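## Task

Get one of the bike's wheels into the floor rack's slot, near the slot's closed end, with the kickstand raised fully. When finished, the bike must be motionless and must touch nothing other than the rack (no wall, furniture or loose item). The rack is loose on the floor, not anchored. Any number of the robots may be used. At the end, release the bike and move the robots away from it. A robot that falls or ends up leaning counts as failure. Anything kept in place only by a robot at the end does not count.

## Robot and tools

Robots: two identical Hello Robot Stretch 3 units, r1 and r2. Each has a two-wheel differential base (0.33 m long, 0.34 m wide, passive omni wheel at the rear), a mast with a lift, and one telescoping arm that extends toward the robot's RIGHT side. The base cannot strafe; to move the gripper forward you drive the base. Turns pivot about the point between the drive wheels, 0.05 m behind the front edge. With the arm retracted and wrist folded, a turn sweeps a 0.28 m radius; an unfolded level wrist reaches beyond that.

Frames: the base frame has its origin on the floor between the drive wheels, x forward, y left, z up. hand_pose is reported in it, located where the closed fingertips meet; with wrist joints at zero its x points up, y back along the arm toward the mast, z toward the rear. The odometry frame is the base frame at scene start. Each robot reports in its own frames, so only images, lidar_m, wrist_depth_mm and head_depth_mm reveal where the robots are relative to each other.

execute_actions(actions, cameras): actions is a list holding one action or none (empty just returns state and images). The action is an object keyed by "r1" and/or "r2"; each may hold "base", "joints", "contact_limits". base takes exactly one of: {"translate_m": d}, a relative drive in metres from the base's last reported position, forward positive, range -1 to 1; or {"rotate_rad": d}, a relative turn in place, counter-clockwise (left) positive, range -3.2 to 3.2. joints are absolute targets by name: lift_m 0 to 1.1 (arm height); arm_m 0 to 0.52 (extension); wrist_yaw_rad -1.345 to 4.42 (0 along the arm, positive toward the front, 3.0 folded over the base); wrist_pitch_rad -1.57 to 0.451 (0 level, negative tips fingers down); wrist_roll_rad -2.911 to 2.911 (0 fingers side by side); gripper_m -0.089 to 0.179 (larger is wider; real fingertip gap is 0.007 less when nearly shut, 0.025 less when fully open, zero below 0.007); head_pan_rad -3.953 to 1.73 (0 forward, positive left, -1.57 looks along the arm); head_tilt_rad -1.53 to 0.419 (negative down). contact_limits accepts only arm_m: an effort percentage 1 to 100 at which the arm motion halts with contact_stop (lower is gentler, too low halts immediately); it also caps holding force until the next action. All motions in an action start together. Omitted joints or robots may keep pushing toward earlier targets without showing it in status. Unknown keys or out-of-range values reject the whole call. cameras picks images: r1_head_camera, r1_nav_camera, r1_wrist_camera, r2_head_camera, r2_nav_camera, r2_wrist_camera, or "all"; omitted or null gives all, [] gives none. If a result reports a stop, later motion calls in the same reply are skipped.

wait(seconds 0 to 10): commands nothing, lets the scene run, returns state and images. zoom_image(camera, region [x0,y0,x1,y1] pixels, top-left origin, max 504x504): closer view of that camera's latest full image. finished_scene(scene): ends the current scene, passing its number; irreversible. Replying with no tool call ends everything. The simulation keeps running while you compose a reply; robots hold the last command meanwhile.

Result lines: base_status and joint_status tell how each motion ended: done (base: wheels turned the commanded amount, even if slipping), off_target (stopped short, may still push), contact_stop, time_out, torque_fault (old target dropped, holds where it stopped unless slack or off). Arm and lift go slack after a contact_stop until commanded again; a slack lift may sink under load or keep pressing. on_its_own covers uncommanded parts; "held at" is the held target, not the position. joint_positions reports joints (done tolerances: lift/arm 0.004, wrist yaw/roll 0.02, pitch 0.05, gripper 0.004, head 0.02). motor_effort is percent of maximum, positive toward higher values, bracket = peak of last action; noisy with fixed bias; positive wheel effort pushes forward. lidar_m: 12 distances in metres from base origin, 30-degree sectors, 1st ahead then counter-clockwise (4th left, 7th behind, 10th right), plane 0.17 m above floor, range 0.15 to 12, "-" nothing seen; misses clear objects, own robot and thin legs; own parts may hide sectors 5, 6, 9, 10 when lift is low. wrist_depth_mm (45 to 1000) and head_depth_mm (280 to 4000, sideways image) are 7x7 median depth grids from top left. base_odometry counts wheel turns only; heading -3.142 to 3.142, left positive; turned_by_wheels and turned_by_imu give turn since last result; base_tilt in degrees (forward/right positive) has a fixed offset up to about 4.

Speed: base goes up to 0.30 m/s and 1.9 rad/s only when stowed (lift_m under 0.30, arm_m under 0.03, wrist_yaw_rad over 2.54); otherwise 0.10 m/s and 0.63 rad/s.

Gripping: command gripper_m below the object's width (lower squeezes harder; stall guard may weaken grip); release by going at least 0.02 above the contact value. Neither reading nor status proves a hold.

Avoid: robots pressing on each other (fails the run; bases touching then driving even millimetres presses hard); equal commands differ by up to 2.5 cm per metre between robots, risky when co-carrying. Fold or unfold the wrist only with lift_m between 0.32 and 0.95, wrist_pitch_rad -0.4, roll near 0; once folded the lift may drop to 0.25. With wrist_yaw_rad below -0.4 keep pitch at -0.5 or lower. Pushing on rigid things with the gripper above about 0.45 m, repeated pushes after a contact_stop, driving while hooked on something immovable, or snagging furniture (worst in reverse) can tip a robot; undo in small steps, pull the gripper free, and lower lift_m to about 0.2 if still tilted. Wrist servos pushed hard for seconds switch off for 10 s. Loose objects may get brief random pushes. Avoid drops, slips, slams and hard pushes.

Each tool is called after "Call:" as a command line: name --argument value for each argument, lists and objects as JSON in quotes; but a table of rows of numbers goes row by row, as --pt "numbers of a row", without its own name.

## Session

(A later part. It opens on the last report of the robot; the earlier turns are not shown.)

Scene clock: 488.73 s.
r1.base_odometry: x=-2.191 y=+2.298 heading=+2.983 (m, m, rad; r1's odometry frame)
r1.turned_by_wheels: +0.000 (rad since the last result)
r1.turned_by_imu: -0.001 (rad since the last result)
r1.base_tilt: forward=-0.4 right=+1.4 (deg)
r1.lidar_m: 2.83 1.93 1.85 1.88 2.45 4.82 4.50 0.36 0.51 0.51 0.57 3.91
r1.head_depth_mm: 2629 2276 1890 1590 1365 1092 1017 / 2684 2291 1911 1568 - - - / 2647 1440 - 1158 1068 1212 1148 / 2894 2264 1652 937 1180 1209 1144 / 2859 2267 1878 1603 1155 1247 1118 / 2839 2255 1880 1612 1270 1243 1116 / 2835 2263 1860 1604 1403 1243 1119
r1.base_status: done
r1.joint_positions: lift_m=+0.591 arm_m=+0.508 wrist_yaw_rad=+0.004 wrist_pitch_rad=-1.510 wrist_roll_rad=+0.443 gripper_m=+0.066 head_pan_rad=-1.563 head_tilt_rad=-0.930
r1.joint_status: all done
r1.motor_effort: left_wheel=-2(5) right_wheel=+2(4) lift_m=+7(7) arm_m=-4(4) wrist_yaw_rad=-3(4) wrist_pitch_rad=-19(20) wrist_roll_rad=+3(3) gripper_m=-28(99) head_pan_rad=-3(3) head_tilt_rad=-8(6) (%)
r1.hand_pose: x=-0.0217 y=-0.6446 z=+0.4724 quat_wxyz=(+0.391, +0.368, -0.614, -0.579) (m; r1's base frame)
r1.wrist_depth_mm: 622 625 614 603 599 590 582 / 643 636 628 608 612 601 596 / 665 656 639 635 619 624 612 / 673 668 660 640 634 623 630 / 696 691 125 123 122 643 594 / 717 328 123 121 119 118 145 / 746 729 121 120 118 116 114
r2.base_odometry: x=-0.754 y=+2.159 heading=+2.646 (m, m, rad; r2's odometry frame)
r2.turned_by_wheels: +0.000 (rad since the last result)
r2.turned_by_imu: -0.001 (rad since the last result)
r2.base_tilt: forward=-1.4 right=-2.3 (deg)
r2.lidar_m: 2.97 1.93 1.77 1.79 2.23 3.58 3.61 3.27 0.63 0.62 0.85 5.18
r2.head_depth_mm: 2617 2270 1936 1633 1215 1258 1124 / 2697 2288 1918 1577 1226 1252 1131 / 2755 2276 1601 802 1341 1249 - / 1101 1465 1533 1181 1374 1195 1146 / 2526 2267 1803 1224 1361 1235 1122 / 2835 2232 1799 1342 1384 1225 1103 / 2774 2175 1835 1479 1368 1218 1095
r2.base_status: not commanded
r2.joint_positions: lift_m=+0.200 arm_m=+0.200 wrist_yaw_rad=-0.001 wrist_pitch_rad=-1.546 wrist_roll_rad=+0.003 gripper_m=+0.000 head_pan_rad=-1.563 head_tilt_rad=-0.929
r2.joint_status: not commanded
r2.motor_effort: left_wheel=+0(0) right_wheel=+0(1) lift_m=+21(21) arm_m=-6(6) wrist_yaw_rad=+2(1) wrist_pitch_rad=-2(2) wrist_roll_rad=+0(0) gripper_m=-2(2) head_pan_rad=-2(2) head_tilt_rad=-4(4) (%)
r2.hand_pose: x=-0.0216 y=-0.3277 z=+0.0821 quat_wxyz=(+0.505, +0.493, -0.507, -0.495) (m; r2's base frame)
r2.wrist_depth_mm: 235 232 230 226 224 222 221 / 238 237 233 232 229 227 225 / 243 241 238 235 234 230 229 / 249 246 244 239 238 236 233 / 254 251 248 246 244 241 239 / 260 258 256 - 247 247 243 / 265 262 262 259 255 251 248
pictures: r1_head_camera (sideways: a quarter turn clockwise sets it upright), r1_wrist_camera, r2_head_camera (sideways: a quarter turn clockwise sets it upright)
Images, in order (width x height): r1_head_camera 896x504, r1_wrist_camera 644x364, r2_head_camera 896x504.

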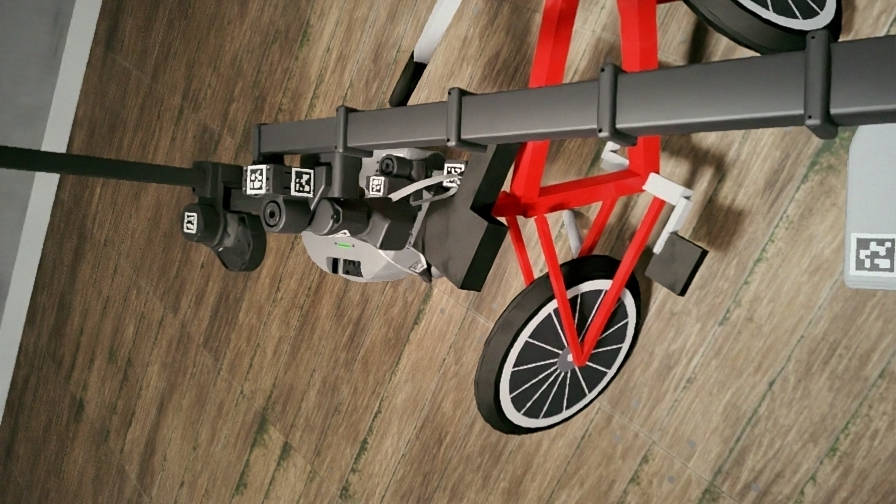

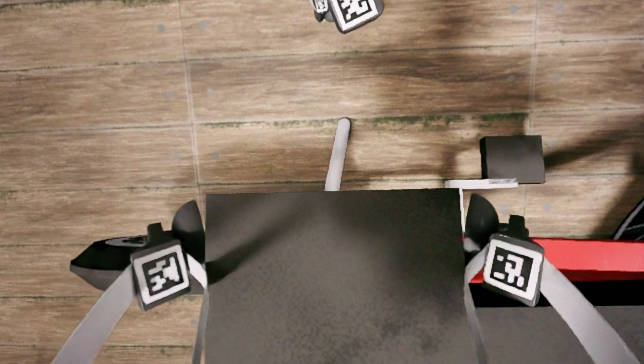

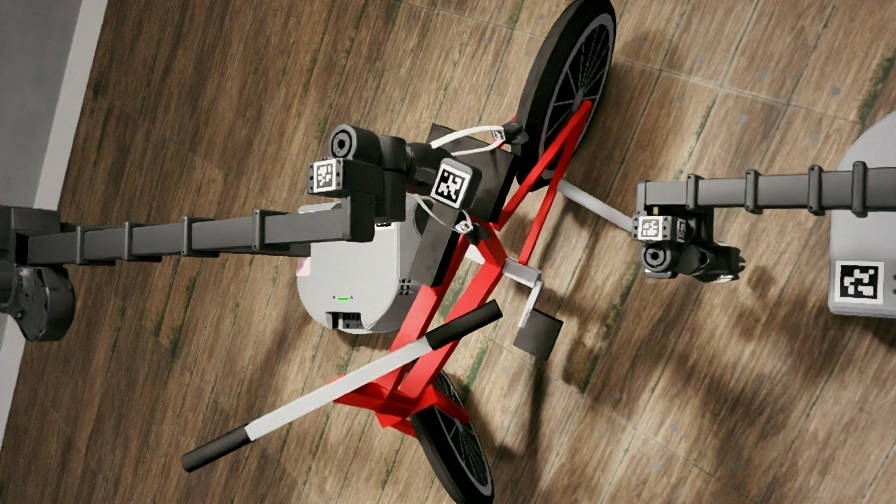

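Call:
execute_actions --actions '[{"r1": {"joints": {"arm_m": 0.375, "lift_m": 0.615}}}]' --cameras '["r1_wrist_camera", "r2_head_camera", "r1_head_camera", "r2_nav_camera"]'

Scene clock: 503.77 s.
r1.base_odometry: x=-2.191 y=+2.298 heading=+2.983 (m, m, rad; r1's odometry frame)
r1.turned_by_wheels: +0.000 (rad since the last result)
r1.turned_by_imu: +0.014 (rad since the last result)
r1.base_tilt: forward=-0.4 right=+1.4 (deg)
r1.lidar_m: 2.80 1.92 1.85 1.89 2.48 4.81 4.44 0.39 2.91 0.46 0.53 3.91
r1.head_depth_mm: 2626 2302 1892 1622 1416 1214 1081 / 2684 2295 1937 1642 - - - / 2757 1427 1594 1444 900 1214 1145 / 2845 2271 1826 1570 1045 1190 1142 / 2872 2257 1895 1607 1102 1241 1124 / 2860 2272 1885 1605 1188 1238 1120 / 2846 2255 1872 1607 1407 1246 1117
r1.base_status: not commanded
r1.joint_positions: lift_m=+0.616 arm_m=+0.376 wrist_yaw_rad=+0.016 wrist_pitch_rad=-1.450 wrist_roll_rad=+0.423 gripper_m=+0.087 head_pan_rad=-1.564 head_tilt_rad=-0.930
r1.joint_status: all done
r1.on_its_own: gripper_m is held at +0.087, not at your +0.065, by its stall guard, which is not easing now; wrist_yaw_rad is at rest, and its effort (-14) is outside its rest range (-12 to +12); wrist_pitch_rad is at rest, and its effort (-48) is outside its rest range (-20 to +32)
r1.motor_effort: left_wheel=+4(11) right_wheel=-4(14) lift_m=+14(50) arm_m=-7(11) wrist_yaw_rad=-14(14) wrist_pitch_rad=-48(70) wrist_roll_rad=+11(14) gripper_m=-23(25) head_pan_rad=-4(3) head_tilt_rad=-6(6) (%)
r1.hand_pose: x=-0.0215 y=-0.5275 z=+0.4970 quat_wxyz=(+0.411, +0.365, -0.625, -0.554) (m; r1's base frame)
r1.wrist_depth_mm: 697 684 653 645 622 610 601 / 704 696 680 649 650 628 625 / 720 709 685 663 652 444 619 / 734 717 600 364 151 648 629 / 754 341 125 122 119 386 318 / 760 747 127 124 121 122 129 / 783 753 129 126 122 120 117
r2.base_odometry: x=-0.754 y=+2.159 heading=+2.646 (m, m, rad; r2's odometry frame)
r2.turned_by_wheels: +0.000 (rad since the last result)
r2.turned_by_imu: -0.002 (rad since the last result)
r2.base_tilt: forward=-1.5 right=-2.3 (deg)
r2.lidar_m: 2.96 1.94 1.77 1.79 2.23 3.57 3.58 3.26 0.69 0.62 0.87 5.16
r2.head_depth_mm: 2646 2323 1928 1626 1260 1259 1122 / 2717 2292 1902 1599 1304 1258 1128 / 2746 2265 816 1127 1339 1245 - / 1063 1514 1601 1263 1377 1201 1151 / 2599 2251 1669 1529 1365 1239 1119 / 2768 2150 1211 1493 1387 1222 1102 / 2716 2136 1837 1350 1371 1218 1100
r2.base_status: not commanded
r2.joint_positions: lift_m=+0.200 arm_m=+0.200 wrist_yaw_rad=-0.001 wrist_pitch_rad=-1.546 wrist_roll_rad=+0.003 gripper_m=+0.000 head_pan_rad=-1.563 head_tilt_rad=-0.929
r2.joint_status: not commanded
r2.motor_effort: left_wheel=+0(0) right_wheel=+0(0) lift_m=+21(21) arm_m=-6(6) wrist_yaw_rad=+1(1) wrist_pitch_rad=-2(2) wrist_roll_rad=+0(0) gripper_m=-3(2) head_pan_rad=-2(2) head_tilt_rad=-4(4) (%)
r2.hand_pose: x=-0.0216 y=-0.3277 z=+0.0821 quat_wxyz=(+0.505, +0.493, -0.507, -0.495) (m; r2's base frame)
r2.wrist_depth_mm: 234 232 229 227 225 223 221 / 238 237 234 232 231 227 224 / 244 241 238 235 235 232 229 / 249 245 245 242 240 236 232 / 254 250 249 245 246 242 239 / 259 256 255 - 248 245 244 / 267 263 260 257 256 252 249
pictures: r1_head_camera (sideways: a quarter turn clockwise sets it upright), r1_wrist_camera, r2_head_camera (sideways: a quarter turn clockwise sets it upright), r2_nav_camera (sideways: a quarter turn counterclockwise sets it upright)
Images, in order (width x height): r1_head_camera 896x504, r1_wrist_camera 644x364, r2_head_camera 896x504, r2_nav_camera 672x504.

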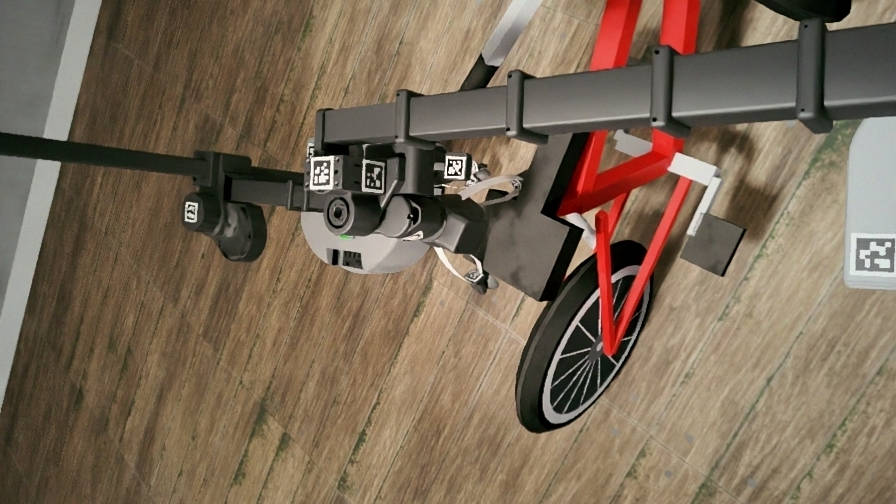

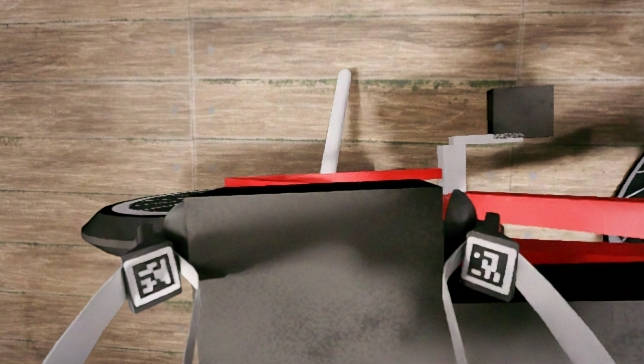

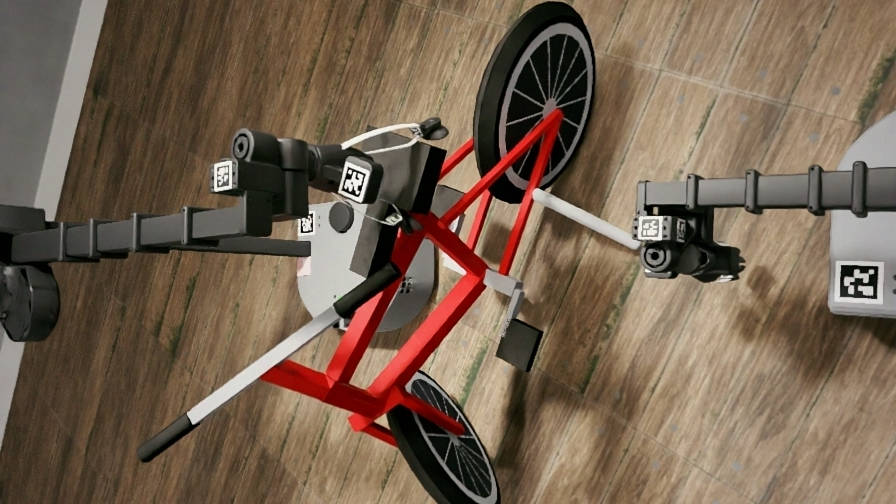

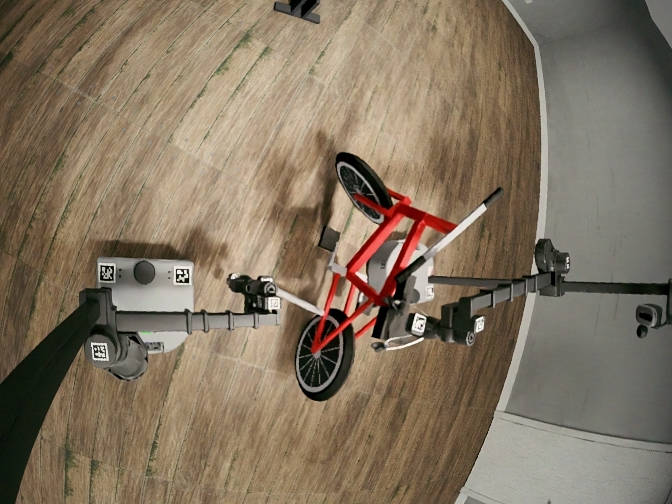

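Call:
execute_actions --actions '[{"r1": {"base": {"translate_m": 0.04}}}]' --cameras '["r1_wrist_camera", "r2_head_camera", "r1_head_camera"]'

Scene clock: 509.87 s.
r1.base_odometry: x=-2.230 y=+2.304 heading=+2.983 (m, m, rad; r1's odometry frame)
r1.turned_by_wheels: +0.000 (rad since the last result)
r1.turned_by_imu: -0.011 (rad since the last result)
r1.base_tilt: forward=-0.4 right=+1.4 (deg)
r1.lidar_m: 2.80 1.92 1.83 1.87 2.43 4.85 4.48 0.37 2.93 0.46 0.54 3.87
r1.head_depth_mm: 2643 2284 1897 1620 1381 1196 954 / 2690 2280 1942 1636 - - - / 2803 1429 1604 1433 902 1193 1148 / 2866 2274 1890 1594 1032 1190 1150 / 2857 2266 1875 1614 1121 1248 1119 / 2845 2258 1877 1600 1234 1249 1114 / 2818 2266 1868 1601 1404 1237 1122
r1.base_status: done
r1.joint_positions: lift_m=+0.616 arm_m=+0.376 wrist_yaw_rad=+0.004 wrist_pitch_rad=-1.470 wrist_roll_rad=+0.448 gripper_m=+0.087 head_pan_rad=-1.564 head_tilt_rad=-0.930
r1.joint_status: not commanded
r1.on_its_own: gripper_m is held at +0.087, not at your +0.065, by its stall guard, which is not easing now; wrist_pitch_rad is at rest, and its effort (-39) is outside its rest range (-20 to +32)
r1.motor_effort: left_wheel=+2(7) right_wheel=+0(7) lift_m=+14(14) arm_m=-7(7) wrist_yaw_rad=-3(13) wrist_pitch_rad=-39(49) wrist_roll_rad=+1(11) gripper_m=-23(24) head_pan_rad=-3(4) head_tilt_rad=-7(6) (%)
r1.hand_pose: x=-0.0216 y=-0.5223 z=+0.4969 quat_wxyz=(+0.396, +0.358, -0.627, -0.567) (m; r1's base frame)
r1.wrist_depth_mm: 673 656 658 635 624 617 606 / 703 678 668 645 635 621 618 / 704 700 683 665 645 639 630 / 729 698 466 302 437 638 637 / 756 330 123 121 119 389 318 / 759 - 126 123 121 122 135 / 776 770 129 126 124 121 118
r2.base_odometry: x=-0.754 y=+2.159 heading=+2.646 (m, m, rad; r2's odometry frame)
r2.turned_by_wheels: +0.000 (rad since the last result)
r2.turned_by_imu: -0.001 (rad since the last result)
r2.base_tilt: forward=-1.4 right=-2.3 (deg)
r2.lidar_m: 2.97 1.94 1.77 1.79 2.22 3.57 3.61 3.25 0.70 0.63 0.89 5.16
r2.head_depth_mm: 2599 2319 1920 1625 1207 1253 1131 / 2719 2304 1825 1184 1314 1258 1122 / 2705 824 838 1133 1355 1253 - / 1072 2208 1611 1495 1399 1199 1151 / 2732 2231 1076 1536 1372 1225 1127 / 2815 2099 1831 1479 1377 1223 1101 / 2753 2183 1815 1473 1376 1223 1094
r2.base_status: not commanded
r2.joint_positions: lift_m=+0.200 arm_m=+0.200 wrist_yaw_rad=-0.001 wrist_pitch_rad=-1.546 wrist_roll_rad=+0.003 gripper_m=+0.000 head_pan_rad=-1.563 head_tilt_rad=-0.929
r2.joint_status: not commanded
r2.motor_effort: left_wheel=+0(0) right_wheel=+0(1) lift_m=+21(21) arm_m=-6(6) wrist_yaw_rad=+2(2) wrist_pitch_rad=-2(2) wrist_roll_rad=+0(0) gripper_m=-3(2) head_pan_rad=-2(2) head_tilt_rad=-4(4) (%)
r2.hand_pose: x=-0.0216 y=-0.3277 z=+0.0821 quat_wxyz=(+0.505, +0.493, -0.507, -0.495) (m; r2's base frame)
r2.wrist_depth_mm: 234 232 229 227 226 222 221 / 238 236 234 231 229 228 225 / 244 242 238 236 234 231 229 / 248 245 243 240 239 237 235 / 254 253 248 246 244 241 239 / 258 257 255 - 249 245 242 / 266 262 261 258 255 250 248
pictures: r1_head_camera (sideways: a quarter turn clockwise sets it upright), r1_wrist_camera, r2_head_camera (sideways: a quarter turn clockwise sets it upright)
Images, in order (width x height): r1_head_camera 896x504, r1_wrist_camera 644x364, r2_head_camera 896x504.

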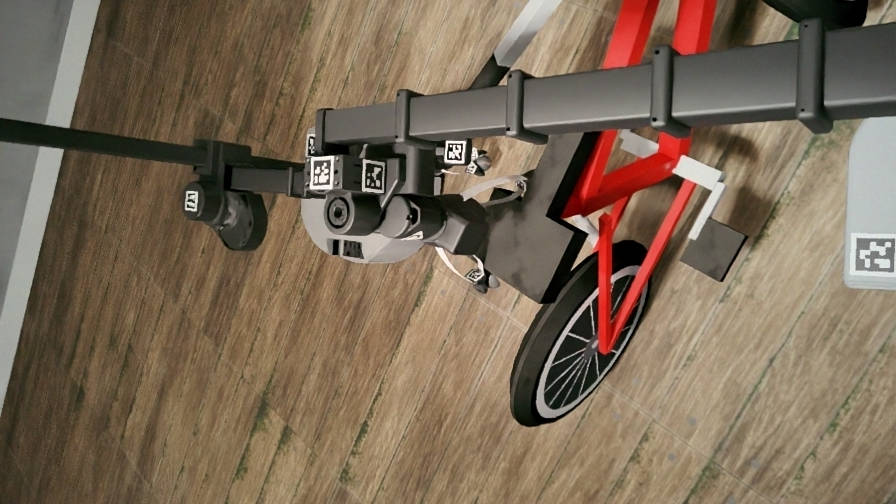

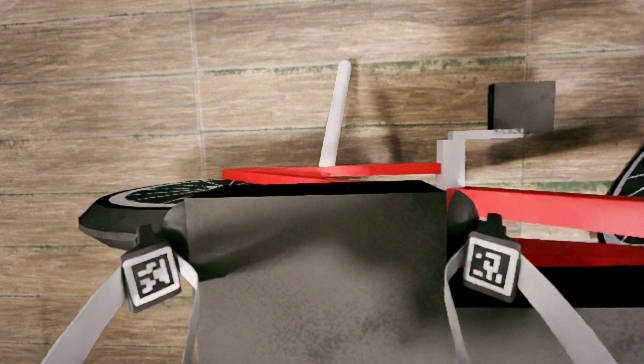

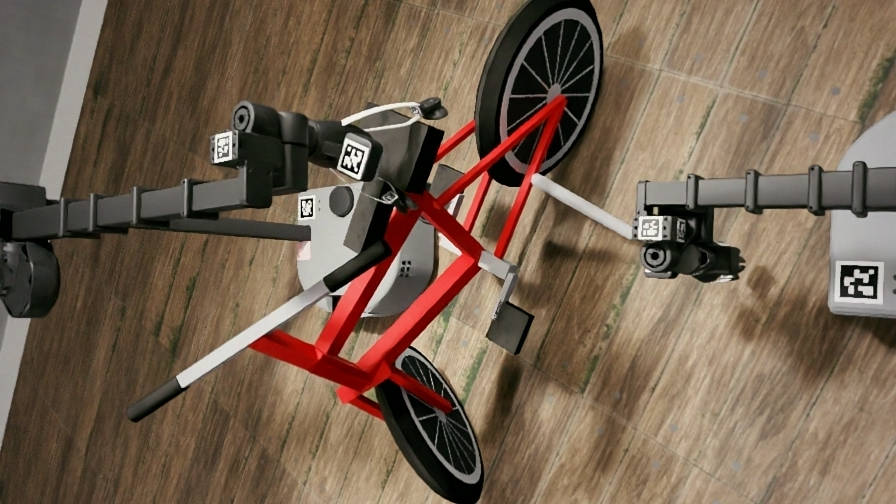

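Call:
execute_actions --actions '[{"r1": {"joints": {"arm_m": 0.36, "lift_m": 0.636}}}]' --cameras '["r1_wrist_camera", "r2_head_camera", "r1_head_camera"]'

Scene clock: 516.67 s.
r1.base_odometry: x=-2.230 y=+2.304 heading=+2.983 (m, m, rad; r1's odometry frame)
r1.turned_by_wheels: +0.000 (rad since the last result)
r1.turned_by_imu: +0.000 (rad since the last result)
r1.base_tilt: forward=-0.4 right=+1.4 (deg)
r1.lidar_m: 2.79 1.92 1.83 1.87 2.44 4.83 4.49 0.41 2.93 0.45 0.52 3.88
r1.head_depth_mm: 2622 2278 1901 1619 1361 917 - / 2667 2274 1961 1579 - 1208 1135 / 2786 1432 1605 1512 839 1188 1148 / 2890 2267 1887 1605 818 1188 1145 / 2817 2251 1875 1601 1130 1245 1121 / 2868 2260 1873 1603 1337 1251 1115 / 2821 2252 1884 1597 1397 1244 1115
r1.base_status: not commanded
r1.joint_positions: lift_m=+0.635 arm_m=+0.360 wrist_yaw_rad=+0.005 wrist_pitch_rad=-1.550 wrist_roll_rad=+0.436 gripper_m=+0.087 head_pan_rad=-1.564 head_tilt_rad=-0.930
r1.joint_status: all done
r1.on_its_own: gripper_m is held at +0.087, not at your +0.065, by its stall guard, which is not easing now
r1.motor_effort: left_wheel=+1(7) right_wheel=-2(10) lift_m=+45(49) arm_m=+0(7) wrist_yaw_rad=-5(11) wrist_pitch_rad=+0(39) wrist_roll_rad=+5(8) gripper_m=-12(24) head_pan_rad=-3(3) head_tilt_rad=-7(5) (%)
r1.hand_pose: x=-0.0217 y=-0.4860 z=+0.5170 quat_wxyz=(+0.385, +0.377, -0.601, -0.590) (m; r1's base frame)
r1.wrist_depth_mm: 650 641 656 633 631 618 622 / 681 661 660 653 648 444 629 / 693 691 677 664 492 659 603 / 722 403 359 296 256 684 365 / 736 350 135 134 132 215 202 / 765 767 143 140 140 143 143 / 786 788 779 148 148 147 147
r2.base_odometry: x=-0.754 y=+2.159 heading=+2.646 (m, m, rad; r2's odometry frame)
r2.turned_by_wheels: +0.000 (rad since the last result)
r2.turned_by_imu: -0.001 (rad since the last result)
r2.base_tilt: forward=-1.4 right=-2.3 (deg)
r2.lidar_m: 2.96 1.93 1.78 1.79 2.23 3.58 3.60 3.25 0.71 0.62 0.86 5.17
r2.head_depth_mm: 2649 2317 1916 1629 1267 1253 1124 / 2705 2253 1816 1188 1325 1244 1131 / 2684 775 948 1209 1350 1258 - / 1065 2169 1550 1327 1403 1204 1143 / 2677 2238 1627 1533 1388 1235 1124 / 2784 2173 1785 1485 1379 1235 1105 / 2776 2210 1840 1325 1374 1223 1097
r2.base_status: not commanded
r2.joint_positions: lift_m=+0.200 arm_m=+0.200 wrist_yaw_rad=-0.001 wrist_pitch_rad=-1.546 wrist_roll_rad=+0.003 gripper_m=+0.000 head_pan_rad=-1.563 head_tilt_rad=-0.929
r2.joint_status: not commanded
r2.motor_effort: left_wheel=+0(0) right_wheel=+1(1) lift_m=+21(21) arm_m=-6(6) wrist_yaw_rad=+1(2) wrist_pitch_rad=-2(2) wrist_roll_rad=+0(0) gripper_m=-3(2) head_pan_rad=-2(3) head_tilt_rad=-4(4) (%)
r2.hand_pose: x=-0.0216 y=-0.3277 z=+0.0821 quat_wxyz=(+0.505, +0.493, -0.507, -0.495) (m; r2's base frame)
r2.wrist_depth_mm: 234 232 230 228 225 222 219 / 238 236 234 232 230 227 225 / 243 241 238 236 234 232 229 / 249 247 244 242 239 236 234 / 253 251 248 244 243 240 239 / 260 256 255 - 249 246 241 / 264 263 259 258 256 251 247
pictures: r1_head_camera (sideways: a quarter turn clockwise sets it upright), r1_wrist_camera, r2_head_camera (sideways: a quarter turn clockwise sets it upright)
Images, in order (width x height): r1_head_camera 896x504, r1_wrist_camera 644x364, r2_head_camera 896x504.

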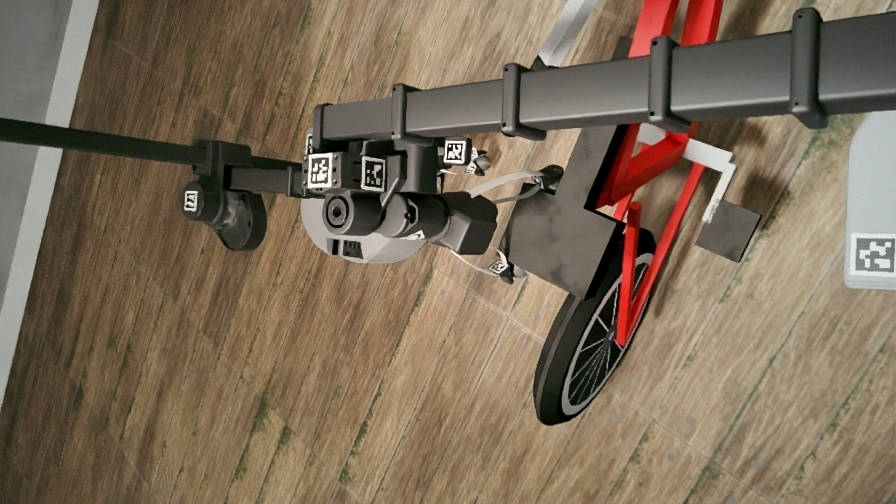

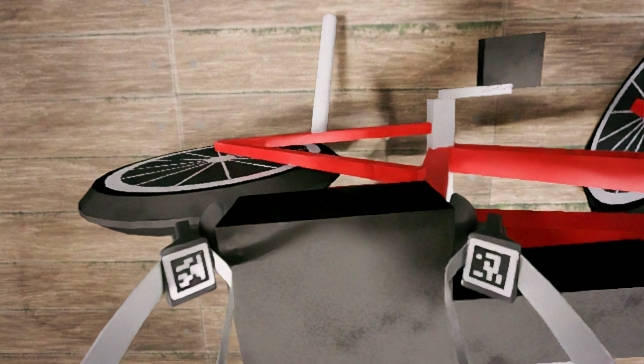

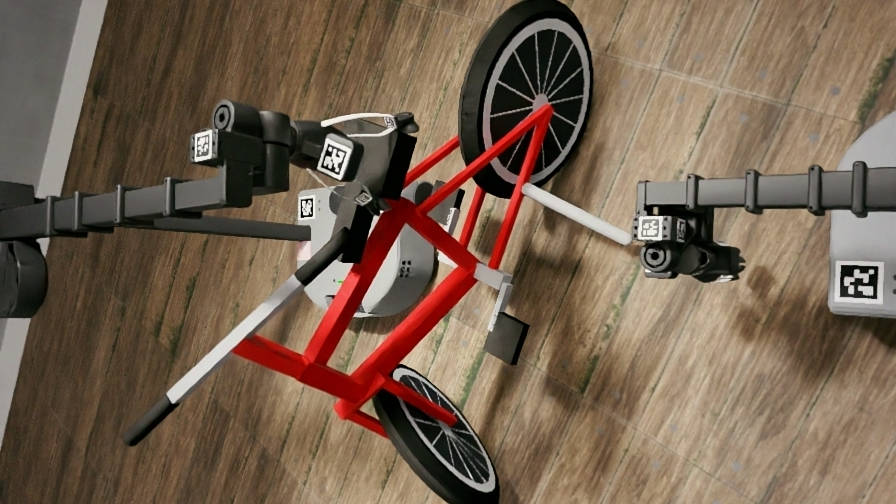

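Call:
execute_actions --actions '[{"r1": {"joints": {"gripper_m": 0.06}}}]' --cameras '[]'

Call:
execute_actions --actions '[{"r1": {"joints": {"arm_m": 0.40, "lift_m": 0.63}}}]' --cameras '["r1_wrist_camera", "r2_head_camera", "r1_head_camera"]'

Scene clock: 525.87 s.
r1.base_odometry: x=-2.230 y=+2.304 heading=+2.983 (m, m, rad; r1's odometry frame)
r1.turned_by_wheels: +0.000 (rad since the last result)
r1.turned_by_imu: +0.000 (rad since the last result)
r1.base_tilt: forward=-0.4 right=+1.4 (deg)
r1.lidar_m: 2.80 1.92 1.83 1.87 2.44 4.83 4.50 0.41 2.93 0.45 0.52 3.88
r1.head_depth_mm: 2623 2298 1889 1612 1360 917 - / 2671 2296 1937 1581 - 1209 1142 / 2791 1431 1603 1512 841 1194 1150 / 2858 2258 1874 1610 821 1189 1144 / 2844 2253 1890 1614 1128 1244 1114 / 2854 2267 1868 1605 1328 1245 1114 / 2827 2247 1875 1602 1400 1242 1113
r1.base_status: not commanded
r1.joint_positions: lift_m=+0.635 arm_m=+0.360 wrist_yaw_rad=+0.007 wrist_pitch_rad=-1.550 wrist_roll_rad=+0.436 gripper_m=+0.061 head_pan_rad=-1.564 head_tilt_rad=-0.930
r1.joint_status: all done
r1.motor_effort: left_wheel=+1(1) right_wheel=-1(1) lift_m=+45(45) arm_m=+0(0) wrist_yaw_rad=-6(6) wrist_pitch_rad=+0(0) wrist_roll_rad=+5(6) gripper_m=-23(93) head_pan_rad=-4(3) head_tilt_rad=-8(6) (%)
r1.hand_pose: x=-0.0218 y=-0.4860 z=+0.5170 quat_wxyz=(+0.386, +0.378, -0.601, -0.589) (m; r1's base frame)
r1.wrist_depth_mm: 639 647 641 625 632 626 630 / 668 665 657 648 650 446 641 / 686 691 674 658 492 675 608 / 707 399 361 296 254 698 364 / 751 351 134 134 132 216 202 / 756 775 142 140 140 142 144 / 794 795 770 148 147 147 146
r2.base_odometry: x=-0.754 y=+2.159 heading=+2.646 (m, m, rad; r2's odometry frame)
r2.turned_by_wheels: +0.000 (rad since the last result)
r2.turned_by_imu: -0.001 (rad since the last result)
r2.base_tilt: forward=-1.4 right=-2.4 (deg)
r2.lidar_m: 2.97 1.93 1.77 1.79 2.23 3.57 3.61 3.27 0.71 0.63 0.86 5.18
r2.head_depth_mm: 2642 2347 1920 1631 1266 1259 1126 / 2664 2307 1813 1186 1336 1257 1125 / 2664 774 951 1208 1347 1256 - / 1058 2188 1552 1332 1402 1205 1150 / 2762 2230 1640 1517 1380 1234 1121 / 2783 2143 1749 1490 1378 1231 1097 / 2766 2184 1826 1323 1371 1228 1101
r2.base_status: not commanded
r2.joint_positions: lift_m=+0.200 arm_m=+0.200 wrist_yaw_rad=-0.001 wrist_pitch_rad=-1.546 wrist_roll_rad=+0.003 gripper_m=+0.000 head_pan_rad=-1.563 head_tilt_rad=-0.929
r2.joint_status: not commanded
r2.motor_effort: left_wheel=+0(0) right_wheel=+0(1) lift_m=+21(21) arm_m=-6(5) wrist_yaw_rad=+1(2) wrist_pitch_rad=-2(2) wrist_roll_rad=+0(0) gripper_m=-2(3) head_pan_rad=-3(3) head_tilt_rad=-4(4) (%)
r2.hand_pose: x=-0.0216 y=-0.3277 z=+0.0821 quat_wxyz=(+0.505, +0.493, -0.507, -0.495) (m; r2's base frame)
r2.wrist_depth_mm: 234 231 229 226 225 223 220 / 240 237 234 232 229 227 225 / 243 241 239 235 235 231 230 / 249 246 243 240 239 237 234 / 255 251 249 246 244 241 238 / 261 256 254 - 248 247 244 / 266 264 260 257 255 251 249
pictures: none
No camera images: the call's "cameras" was empty. Leave "cameras" out to get every camera's image.

Scene clock: 527.23 s.
r1.base_odometry: x=-2.230 y=+2.304 heading=+2.983 (m, m, rad; r1's odometry frame)
r1.turned_by_wheels: +0.000 (rad since the last result)
r1.turned_by_imu: +0.000 (rad since the last result)
r1.base_tilt: forward=-0.4 right=+1.4 (deg)
r1.lidar_m: 2.81 1.93 1.83 1.86 2.43 4.86 4.52 0.38 2.93 0.46 0.54 3.89
r1.head_depth_mm: 2599 2286 1901 1621 1376 1198 1084 / 2651 2271 1991 1578 - 1216 1142 / 2787 1417 1776 1433 889 1193 1143 / 2859 2273 1892 1570 848 1189 1144 / 2837 2264 1881 1603 1096 1250 1117 / 2854 2253 1878 1610 1313 1244 1117 / 2851 2262 1876 1594 1403 1244 1119
r1.base_status: not commanded
r1.joint_positions: lift_m=+0.631 arm_m=+0.400 wrist_yaw_rad=-0.001 wrist_pitch_rad=-1.546 wrist_roll_rad=+0.452 gripper_m=+0.064 head_pan_rad=-1.564 head_tilt_rad=-0.930
r1.joint_status: lift_m contact_stop (moved -0.004 of -0.005); the others done
r1.on_its_own: lift_m is slack since a contact_stop, until your next command for it
r1.motor_effort: left_wheel=-3(3) right_wheel=+4(4) lift_m=+25(44) arm_m=+4(8) wrist_yaw_rad=+1(6) wrist_pitch_rad=-2(2) wrist_roll_rad=-2(5) gripper_m=-20(21) head_pan_rad=-3(3) head_tilt_rad=-6(6) (%)
r1.hand_pose: x=-0.0216 y=-0.5268 z=+0.5132 quat_wxyz=(+0.380, +0.370, -0.607, -0.592) (m; r1's base frame)
r1.wrist_depth_mm: 655 650 639 627 622 621 619 / 659 665 653 652 645 464 642 / 692 684 678 688 664 671 660 / 708 497 433 334 378 433 367 / 745 335 134 133 131 459 216 / 765 754 138 137 136 142 147 / 787 788 457 142 141 140 138
r2.base_odometry: x=-0.754 y=+2.159 heading=+2.646 (m, m, rad; r2's odometry frame)
r2.turned_by_wheels: +0.000 (rad since the last result)
r2.turned_by_imu: +0.000 (rad since the last result)
r2.base_tilt: forward=-1.5 right=-2.2 (deg)
r2.lidar_m: 2.97 1.94 1.77 1.79 2.23 3.55 3.60 3.26 0.70 0.63 0.86 5.17
r2.head_depth_mm: 2618 2322 1896 1627 1221 1252 1131 / 2667 2296 1760 1576 1323 1250 1118 / 2656 832 860 1170 1351 1251 - / 1056 2176 1613 1323 1397 1199 1144 / 2691 2211 1517 1548 1388 1225 1122 / 2790 2166 1803 1476 1376 1223 1103 / 2716 2206 1822 1454 1367 1216 1098
r2.base_status: not commanded
r2.joint_positions: lift_m=+0.200 arm_m=+0.200 wrist_yaw_rad=-0.001 wrist_pitch_rad=-1.546 wrist_roll_rad=+0.003 gripper_m=+0.000 head_pan_rad=-1.563 head_tilt_rad=-0.929
r2.joint_status: not commanded
r2.motor_effort: left_wheel=+0(0) right_wheel=+0(1) lift_m=+21(21) arm_m=-6(6) wrist_yaw_rad=+2(1) wrist_pitch_rad=-2(2) wrist_roll_rad=+0(0) gripper_m=-2(2) head_pan_rad=-1(2) head_tilt_rad=-4(4) (%)
r2.hand_pose: x=-0.0216 y=-0.3277 z=+0.0821 quat_wxyz=(+0.505, +0.493, -0.507, -0.495) (m; r2's base frame)
r2.wrist_depth_mm: 233 232 229 227 225 223 221 / 239 237 234 232 229 226 226 / 243 240 239 237 233 233 229 / 249 245 244 241 238 235 233 / 252 251 250 246 245 241 239 / 259 257 255 - 248 246 244 / 264 264 261 258 254 251 249
pictures: r1_head_camera (sideways: a quarter turn clockwise sets it upright), r1_wrist_camera, r2_head_camera (sideways: a quarter turn clockwise sets it upright)
Images, in order (width x height): r1_head_camera 896x504, r1_wrist_camera 644x364, r2_head_camera 896x504.

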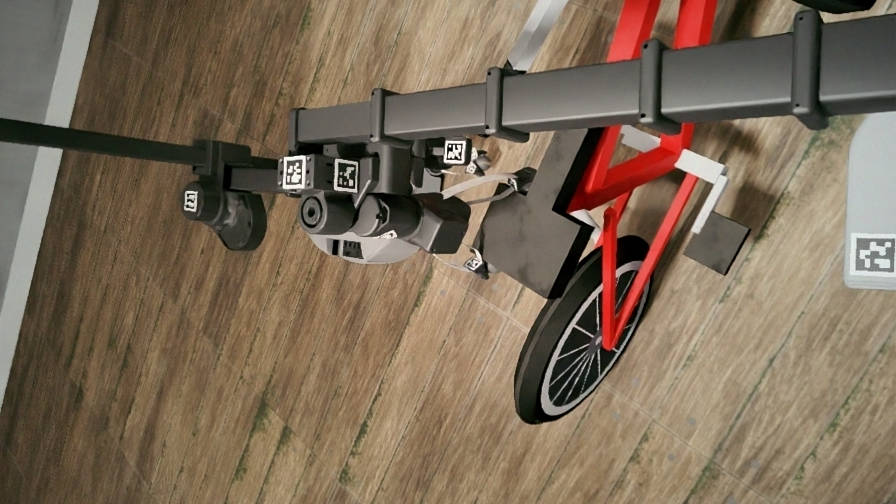

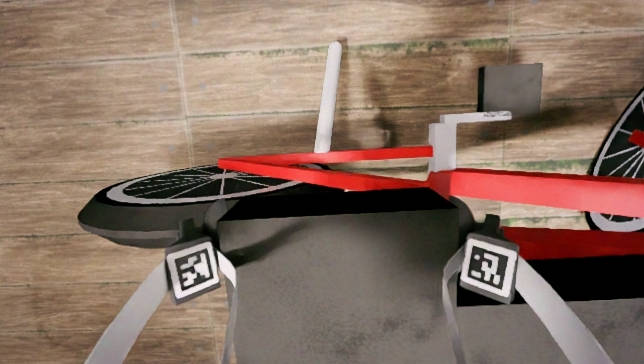

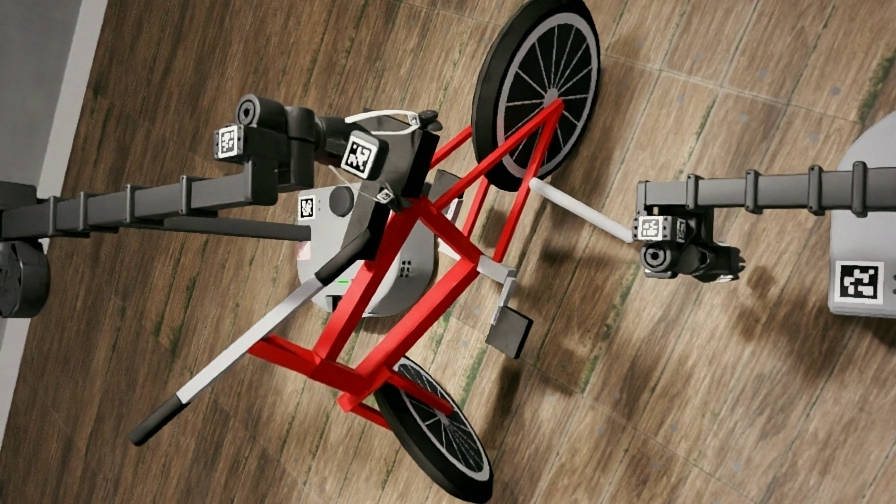

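Call:
execute_actions --actions '[{"r1": {"joints": {"lift_m": 0.632}}, "r2": {"base": {"rotate_rad": -0.40}, "joints": {"lift_m": 0.17}}}]' --cameras '[]'

Call:
execute_actions --actions '[{"r2": {"base": {"translate_m": 0.22}}}]' --cameras '[]'

Call:
execute_actions --actions '[{"r2": {"joints": {"arm_m": 0.37}}}]' --cameras '["r1_wrist_camera", "r2_head_camera", "r2_wrist_camera"]'

Scene clock: 552.63 s.
r1.base_odometry: x=-2.230 y=+2.304 heading=+2.983 (m, m, rad; r1's odometry frame)
r1.turned_by_wheels: +0.000 (rad since the last result)
r1.turned_by_imu: +0.000 (rad since the last result)
r1.base_tilt: forward=-0.4 right=+1.5 (deg)
r1.lidar_m: 2.80 1.91 1.83 1.87 2.43 4.85 4.49 0.38 2.93 0.46 0.54 3.88
r1.head_depth_mm: 2616 2293 1886 1609 1371 1192 1079 / 2672 2132 1933 1615 - 1212 1138 / 2795 2284 1424 1553 885 1188 1148 / 2839 2270 1888 1571 847 1191 1147 / 2868 2272 1884 1610 1097 1247 1122 / 2817 2249 1878 1601 1313 1244 1118 / 2800 2236 1877 1595 1404 1245 1117
r1.base_status: not commanded
r1.joint_positions: lift_m=+0.631 arm_m=+0.400 wrist_yaw_rad=-0.001 wrist_pitch_rad=-1.546 wrist_roll_rad=+0.452 gripper_m=+0.064 head_pan_rad=-1.564 head_tilt_rad=-0.930
r1.joint_status: all done
r1.motor_effort: left_wheel=-2(3) right_wheel=+4(4) lift_m=+39(40) arm_m=+4(4) wrist_yaw_rad=-1(1) wrist_pitch_rad=-2(2) wrist_roll_rad=-2(2) gripper_m=-19(20) head_pan_rad=-4(3) head_tilt_rad=-6(5) (%)
r1.hand_pose: x=-0.0216 y=-0.5268 z=+0.5132 quat_wxyz=(+0.380, +0.370, -0.607, -0.592) (m; r1's base frame)
r1.wrist_depth_mm: 652 637 643 629 630 620 615 / 670 660 658 651 639 454 648 / 674 672 684 670 656 671 659 / 709 491 438 331 375 435 364 / 731 337 134 133 131 461 215 / 763 751 139 137 136 142 147 / 801 797 458 142 142 140 139
r2.base_odometry: x=-0.754 y=+2.159 heading=+2.246 (m, m, rad; r2's odometry frame)
r2.turned_by_wheels: -0.400 (rad since the last result)
r2.turned_by_imu: -0.402 (rad since the last result)
r2.base_tilt: forward=-1.4 right=-2.3 (deg)
r2.lidar_m: 5.19 2.56 1.85 1.77 1.83 2.48 3.55 3.69 0.74 0.63 0.89 0.86
r2.head_depth_mm: 2689 2315 1924 1647 1416 1258 1130 / 2721 2310 1903 1621 1407 1255 1125 / 2654 2270 1911 1616 1377 1244 - / 2641 2233 1879 1249 1369 1213 1145 / 2676 2224 1009 1197 1349 1237 1119 / 2677 2219 829 1243 1372 1227 1107 / 2608 807 1563 1438 1323 1215 1105
r2.base_status: done
r2.joint_positions: lift_m=+0.170 arm_m=+0.200 wrist_yaw_rad=-0.001 wrist_pitch_rad=-1.546 wrist_roll_rad=+0.003 gripper_m=+0.000 head_pan_rad=-1.563 head_tilt_rad=-0.929
r2.joint_status: all done
r2.motor_effort: left_wheel=+2(5) right_wheel=-2(5) lift_m=+19(17) arm_m=-5(6) wrist_yaw_rad=+1(1) wrist_pitch_rad=-2(2) wrist_roll_rad=+0(0) gripper_m=-2(2) head_pan_rad=-2(2) head_tilt_rad=-4(4) (%)
r2.hand_pose: x=-0.0216 y=-0.3277 z=+0.0523 quat_wxyz=(+0.505, +0.493, -0.507, -0.495) (m; r2's base frame)
r2.wrist_depth_mm: 205 202 201 199 196 195 193 / 209 207 205 203 201 198 197 / 213 212 209 206 205 203 200 / 217 215 213 211 209 207 204 / 222 220 218 215 213 212 210 / 228 225 223 - 217 215 213 / 231 230 228 226 223 220 218
pictures: none
No camera images: the call's "cameras" was empty. Leave "cameras" out to get every camera's image.

Scene clock: 556.10 s.
r1.base_odometry: x=-2.230 y=+2.304 heading=+2.983 (m, m, rad; r1's odometry frame)
r1.turned_by_wheels: +0.000 (rad since the last result)
r1.turned_by_imu: +0.000 (rad since the last result)
r1.base_tilt: forward=-0.4 right=+1.5 (deg)
r1.lidar_m: 2.80 1.92 1.83 1.87 2.43 4.85 4.51 0.38 1.12 0.46 0.54 3.88
r1.head_depth_mm: 2636 2213 1587 1580 1371 1197 1079 / 2726 2277 1411 1479 - 1210 1140 / 2776 2274 2013 1558 886 1189 1146 / 2877 2275 1876 1578 847 1196 1150 / 2864 2265 1884 1606 1099 1251 1121 / 2816 2259 1885 1606 1312 1245 1119 / 2842 2267 1872 1597 1396 1239 1117
r1.base_status: not commanded
r1.joint_positions: lift_m=+0.631 arm_m=+0.400 wrist_yaw_rad=-0.001 wrist_pitch_rad=-1.546 wrist_roll_rad=+0.452 gripper_m=+0.064 head_pan_rad=-1.564 head_tilt_rad=-0.930
r1.joint_status: not commanded
r1.motor_effort: left_wheel=-2(2) right_wheel=+4(4) lift_m=+39(39) arm_m=+4(4) wrist_yaw_rad=+0(1) wrist_pitch_rad=-2(2) wrist_roll_rad=-1(2) gripper_m=-19(18) head_pan_rad=-4(3) head_tilt_rad=-5(6) (%)
r1.hand_pose: x=-0.0216 y=-0.5268 z=+0.5132 quat_wxyz=(+0.380, +0.370, -0.607, -0.592) (m; r1's base frame)
r1.wrist_depth_mm: 643 639 643 629 622 614 614 / 658 657 661 650 641 464 644 / 684 696 675 675 664 662 642 / 724 492 430 332 375 432 365 / 749 336 133 132 131 457 217 / 775 763 139 137 136 142 146 / 787 786 455 142 141 140 140
r2.base_odometry: x=-0.891 y=+2.331 heading=+2.246 (m, m, rad; r2's odometry frame)
r2.turned_by_wheels: +0.000 (rad since the last result)
r2.turned_by_imu: -0.001 (rad since the last result)
r2.base_tilt: forward=-1.4 right=-2.3 (deg)
r2.lidar_m: 4.96 2.57 1.86 1.78 1.84 2.47 3.79 3.94 0.73 0.62 0.70 4.18
r2.head_depth_mm: 2711 2297 1903 1624 1411 1256 1134 / 2691 2318 1890 1245 1362 1247 1126 / 2626 2263 799 1162 1355 1245 - / 2669 2179 1824 1161 1366 1210 1152 / 2604 2095 1623 1255 1336 1230 1122 / 1003 2092 1540 1455 1358 1221 1105 / 998 2197 1784 1136 1359 1208 1095
r2.base_status: done
r2.joint_positions: lift_m=+0.170 arm_m=+0.200 wrist_yaw_rad=-0.001 wrist_pitch_rad=-1.546 wrist_roll_rad=+0.003 gripper_m=+0.000 head_pan_rad=-1.563 head_tilt_rad=-0.929
r2.joint_status: not commanded
r2.motor_effort: left_wheel=+2(5) right_wheel=-2(4) lift_m=+18(18) arm_m=-6(5) wrist_yaw_rad=+2(2) wrist_pitch_rad=-2(2) wrist_roll_rad=+0(0) gripper_m=-3(2) head_pan_rad=-2(2) head_tilt_rad=-4(4) (%)
r2.hand_pose: x=-0.0216 y=-0.3277 z=+0.0523 quat_wxyz=(+0.505, +0.493, -0.507, -0.495) (m; r2's base frame)
r2.wrist_depth_mm: 205 202 200 199 197 195 194 / 210 207 205 203 201 200 197 / 213 211 209 207 205 203 201 / 218 215 213 211 209 207 205 / 222 220 218 216 213 211 208 / 227 226 223 - 217 216 213 / 233 230 229 226 224 219 218
pictures: none
No camera images: the call's "cameras" was empty. Leave "cameras" out to get every camera's image.

Scene clock: 558.60 s.
r1.base_odometry: x=-2.230 y=+2.304 heading=+2.983 (m, m, rad; r1's odometry frame)
r1.turned_by_wheels: +0.000 (rad since the last result)
r1.turned_by_imu: +0.000 (rad since the last result)
r1.base_tilt: forward=-0.4 right=+1.4 (deg)
r1.lidar_m: 2.80 1.92 1.83 1.87 2.43 4.86 4.50 0.38 1.12 0.46 0.54 3.87
r1.head_depth_mm: 2622 2224 1580 1581 1373 1195 1074 / 2702 2280 1413 1487 - 1209 1140 / 2765 2268 2001 1125 884 1193 1146 / 2853 2270 1887 1581 849 1189 1146 / 2834 2244 1878 1605 1096 1242 1119 / 2864 2260 1877 1603 1315 1246 1119 / 2840 2258 1867 1601 1402 1238 1116
r1.base_status: not commanded
r1.joint_positions: lift_m=+0.631 arm_m=+0.400 wrist_yaw_rad=-0.001 wrist_pitch_rad=-1.546 wrist_roll_rad=+0.452 gripper_m=+0.064 head_pan_rad=-1.564 head_tilt_rad=-0.930
r1.joint_status: not commanded
r1.motor_effort: left_wheel=-3(3) right_wheel=+3(4) lift_m=+39(40) arm_m=+4(4) wrist_yaw_rad=+1(0) wrist_pitch_rad=-2(2) wrist_roll_rad=-2(2) gripper_m=-21(19) head_pan_rad=-4(3) head_tilt_rad=-6(7) (%)
r1.hand_pose: x=-0.0216 y=-0.5268 z=+0.5132 quat_wxyz=(+0.380, +0.370, -0.607, -0.592) (m; r1's base frame)
r1.wrist_depth_mm: 639 637 626 340 555 613 608 / 667 656 653 654 645 463 637 / 683 683 686 682 660 657 654 / 706 500 436 334 378 436 364 / 734 334 134 132 131 462 215 / 771 771 138 137 136 142 147 / 783 785 455 142 141 140 139
r2.base_odometry: x=-0.891 y=+2.331 heading=+2.246 (m, m, rad; r2's odometry frame)
r2.turned_by_wheels: +0.000 (rad since the last result)
r2.turned_by_imu: +0.000 (rad since the last result)
r2.base_tilt: forward=-1.5 right=-2.3 (deg)
r2.lidar_m: 4.96 2.58 1.85 1.77 1.84 2.49 3.77 3.90 0.73 0.63 0.70 4.12
r2.head_depth_mm: 2668 2311 1915 1616 1415 1262 1131 / 2711 2263 1899 1249 1361 1253 1127 / 2683 2279 800 1170 1351 1249 - / 2641 2159 1833 1152 1333 1246 1146 / 2650 2121 1611 1249 1341 1236 1118 / 999 2103 1546 1458 1361 1234 1096 / 1000 2187 1770 1143 1346 1223 1098
r2.base_status: not commanded
r2.joint_positions: lift_m=+0.170 arm_m=+0.370 wrist_yaw_rad=-0.001 wrist_pitch_rad=-1.546 wrist_roll_rad=+0.003 gripper_m=+0.000 head_pan_rad=-1.563 head_tilt_rad=-0.929
r2.joint_status: all done
r2.motor_effort: left_wheel=+2(2) right_wheel=-3(3) lift_m=+18(18) arm_m=+7(7) wrist_yaw_rad=+2(1) wrist_pitch_rad=-2(2) wrist_roll_rad=+0(0) gripper_m=-2(2) head_pan_rad=-3(2) head_tilt_rad=-4(5) (%)
r2.hand_pose: x=-0.0216 y=-0.4968 z=+0.0523 quat_wxyz=(+0.505, +0.493, -0.507, -0.495) (m; r2's base frame)
r2.wrist_depth_mm: 203 202 200 199 196 195 192 / 208 206 204 203 201 198 79 / 213 211 208 207 205 202 83 / 218 215 213 211 208 107 96 / 222 221 217 215 212 113 209 / 227 225 222 - 217 214 213 / 231 229 227 225 224 220 217
pictures: r1_wrist_camera, r2_head_camera (sideways: a quarter turn clockwise sets it upright), r2_wrist_camera
Images, in order (width x height): r1_wrist_camera 644x364, r2_head_camera 896x504, r2_wrist_camera 644x364.

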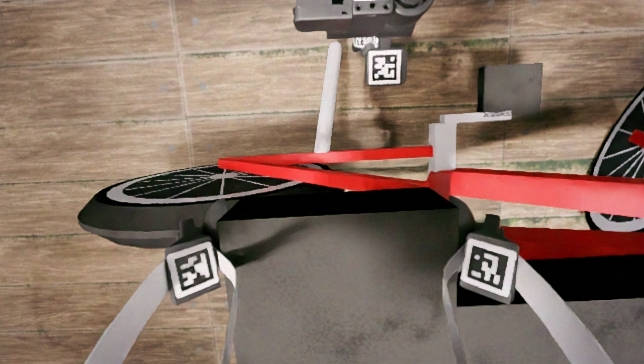

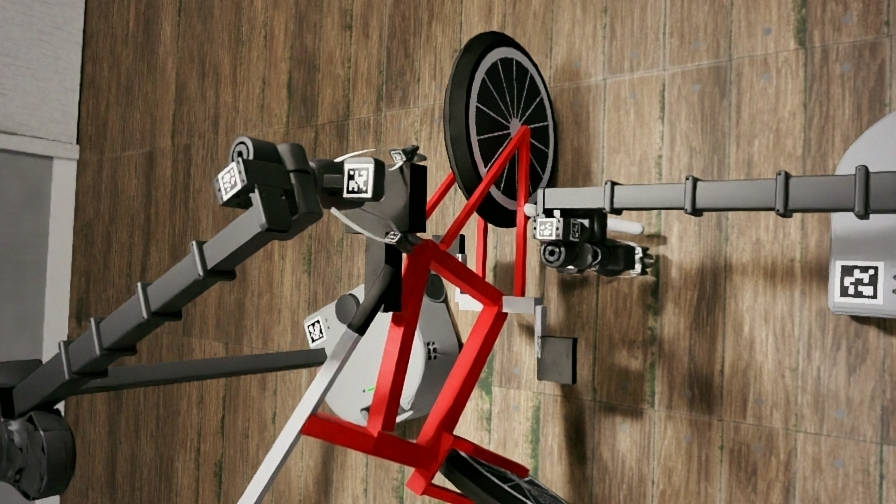

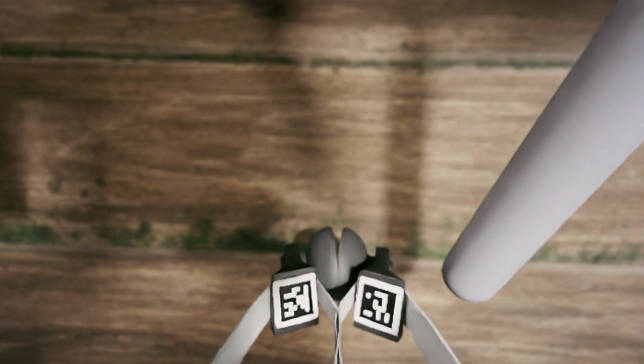

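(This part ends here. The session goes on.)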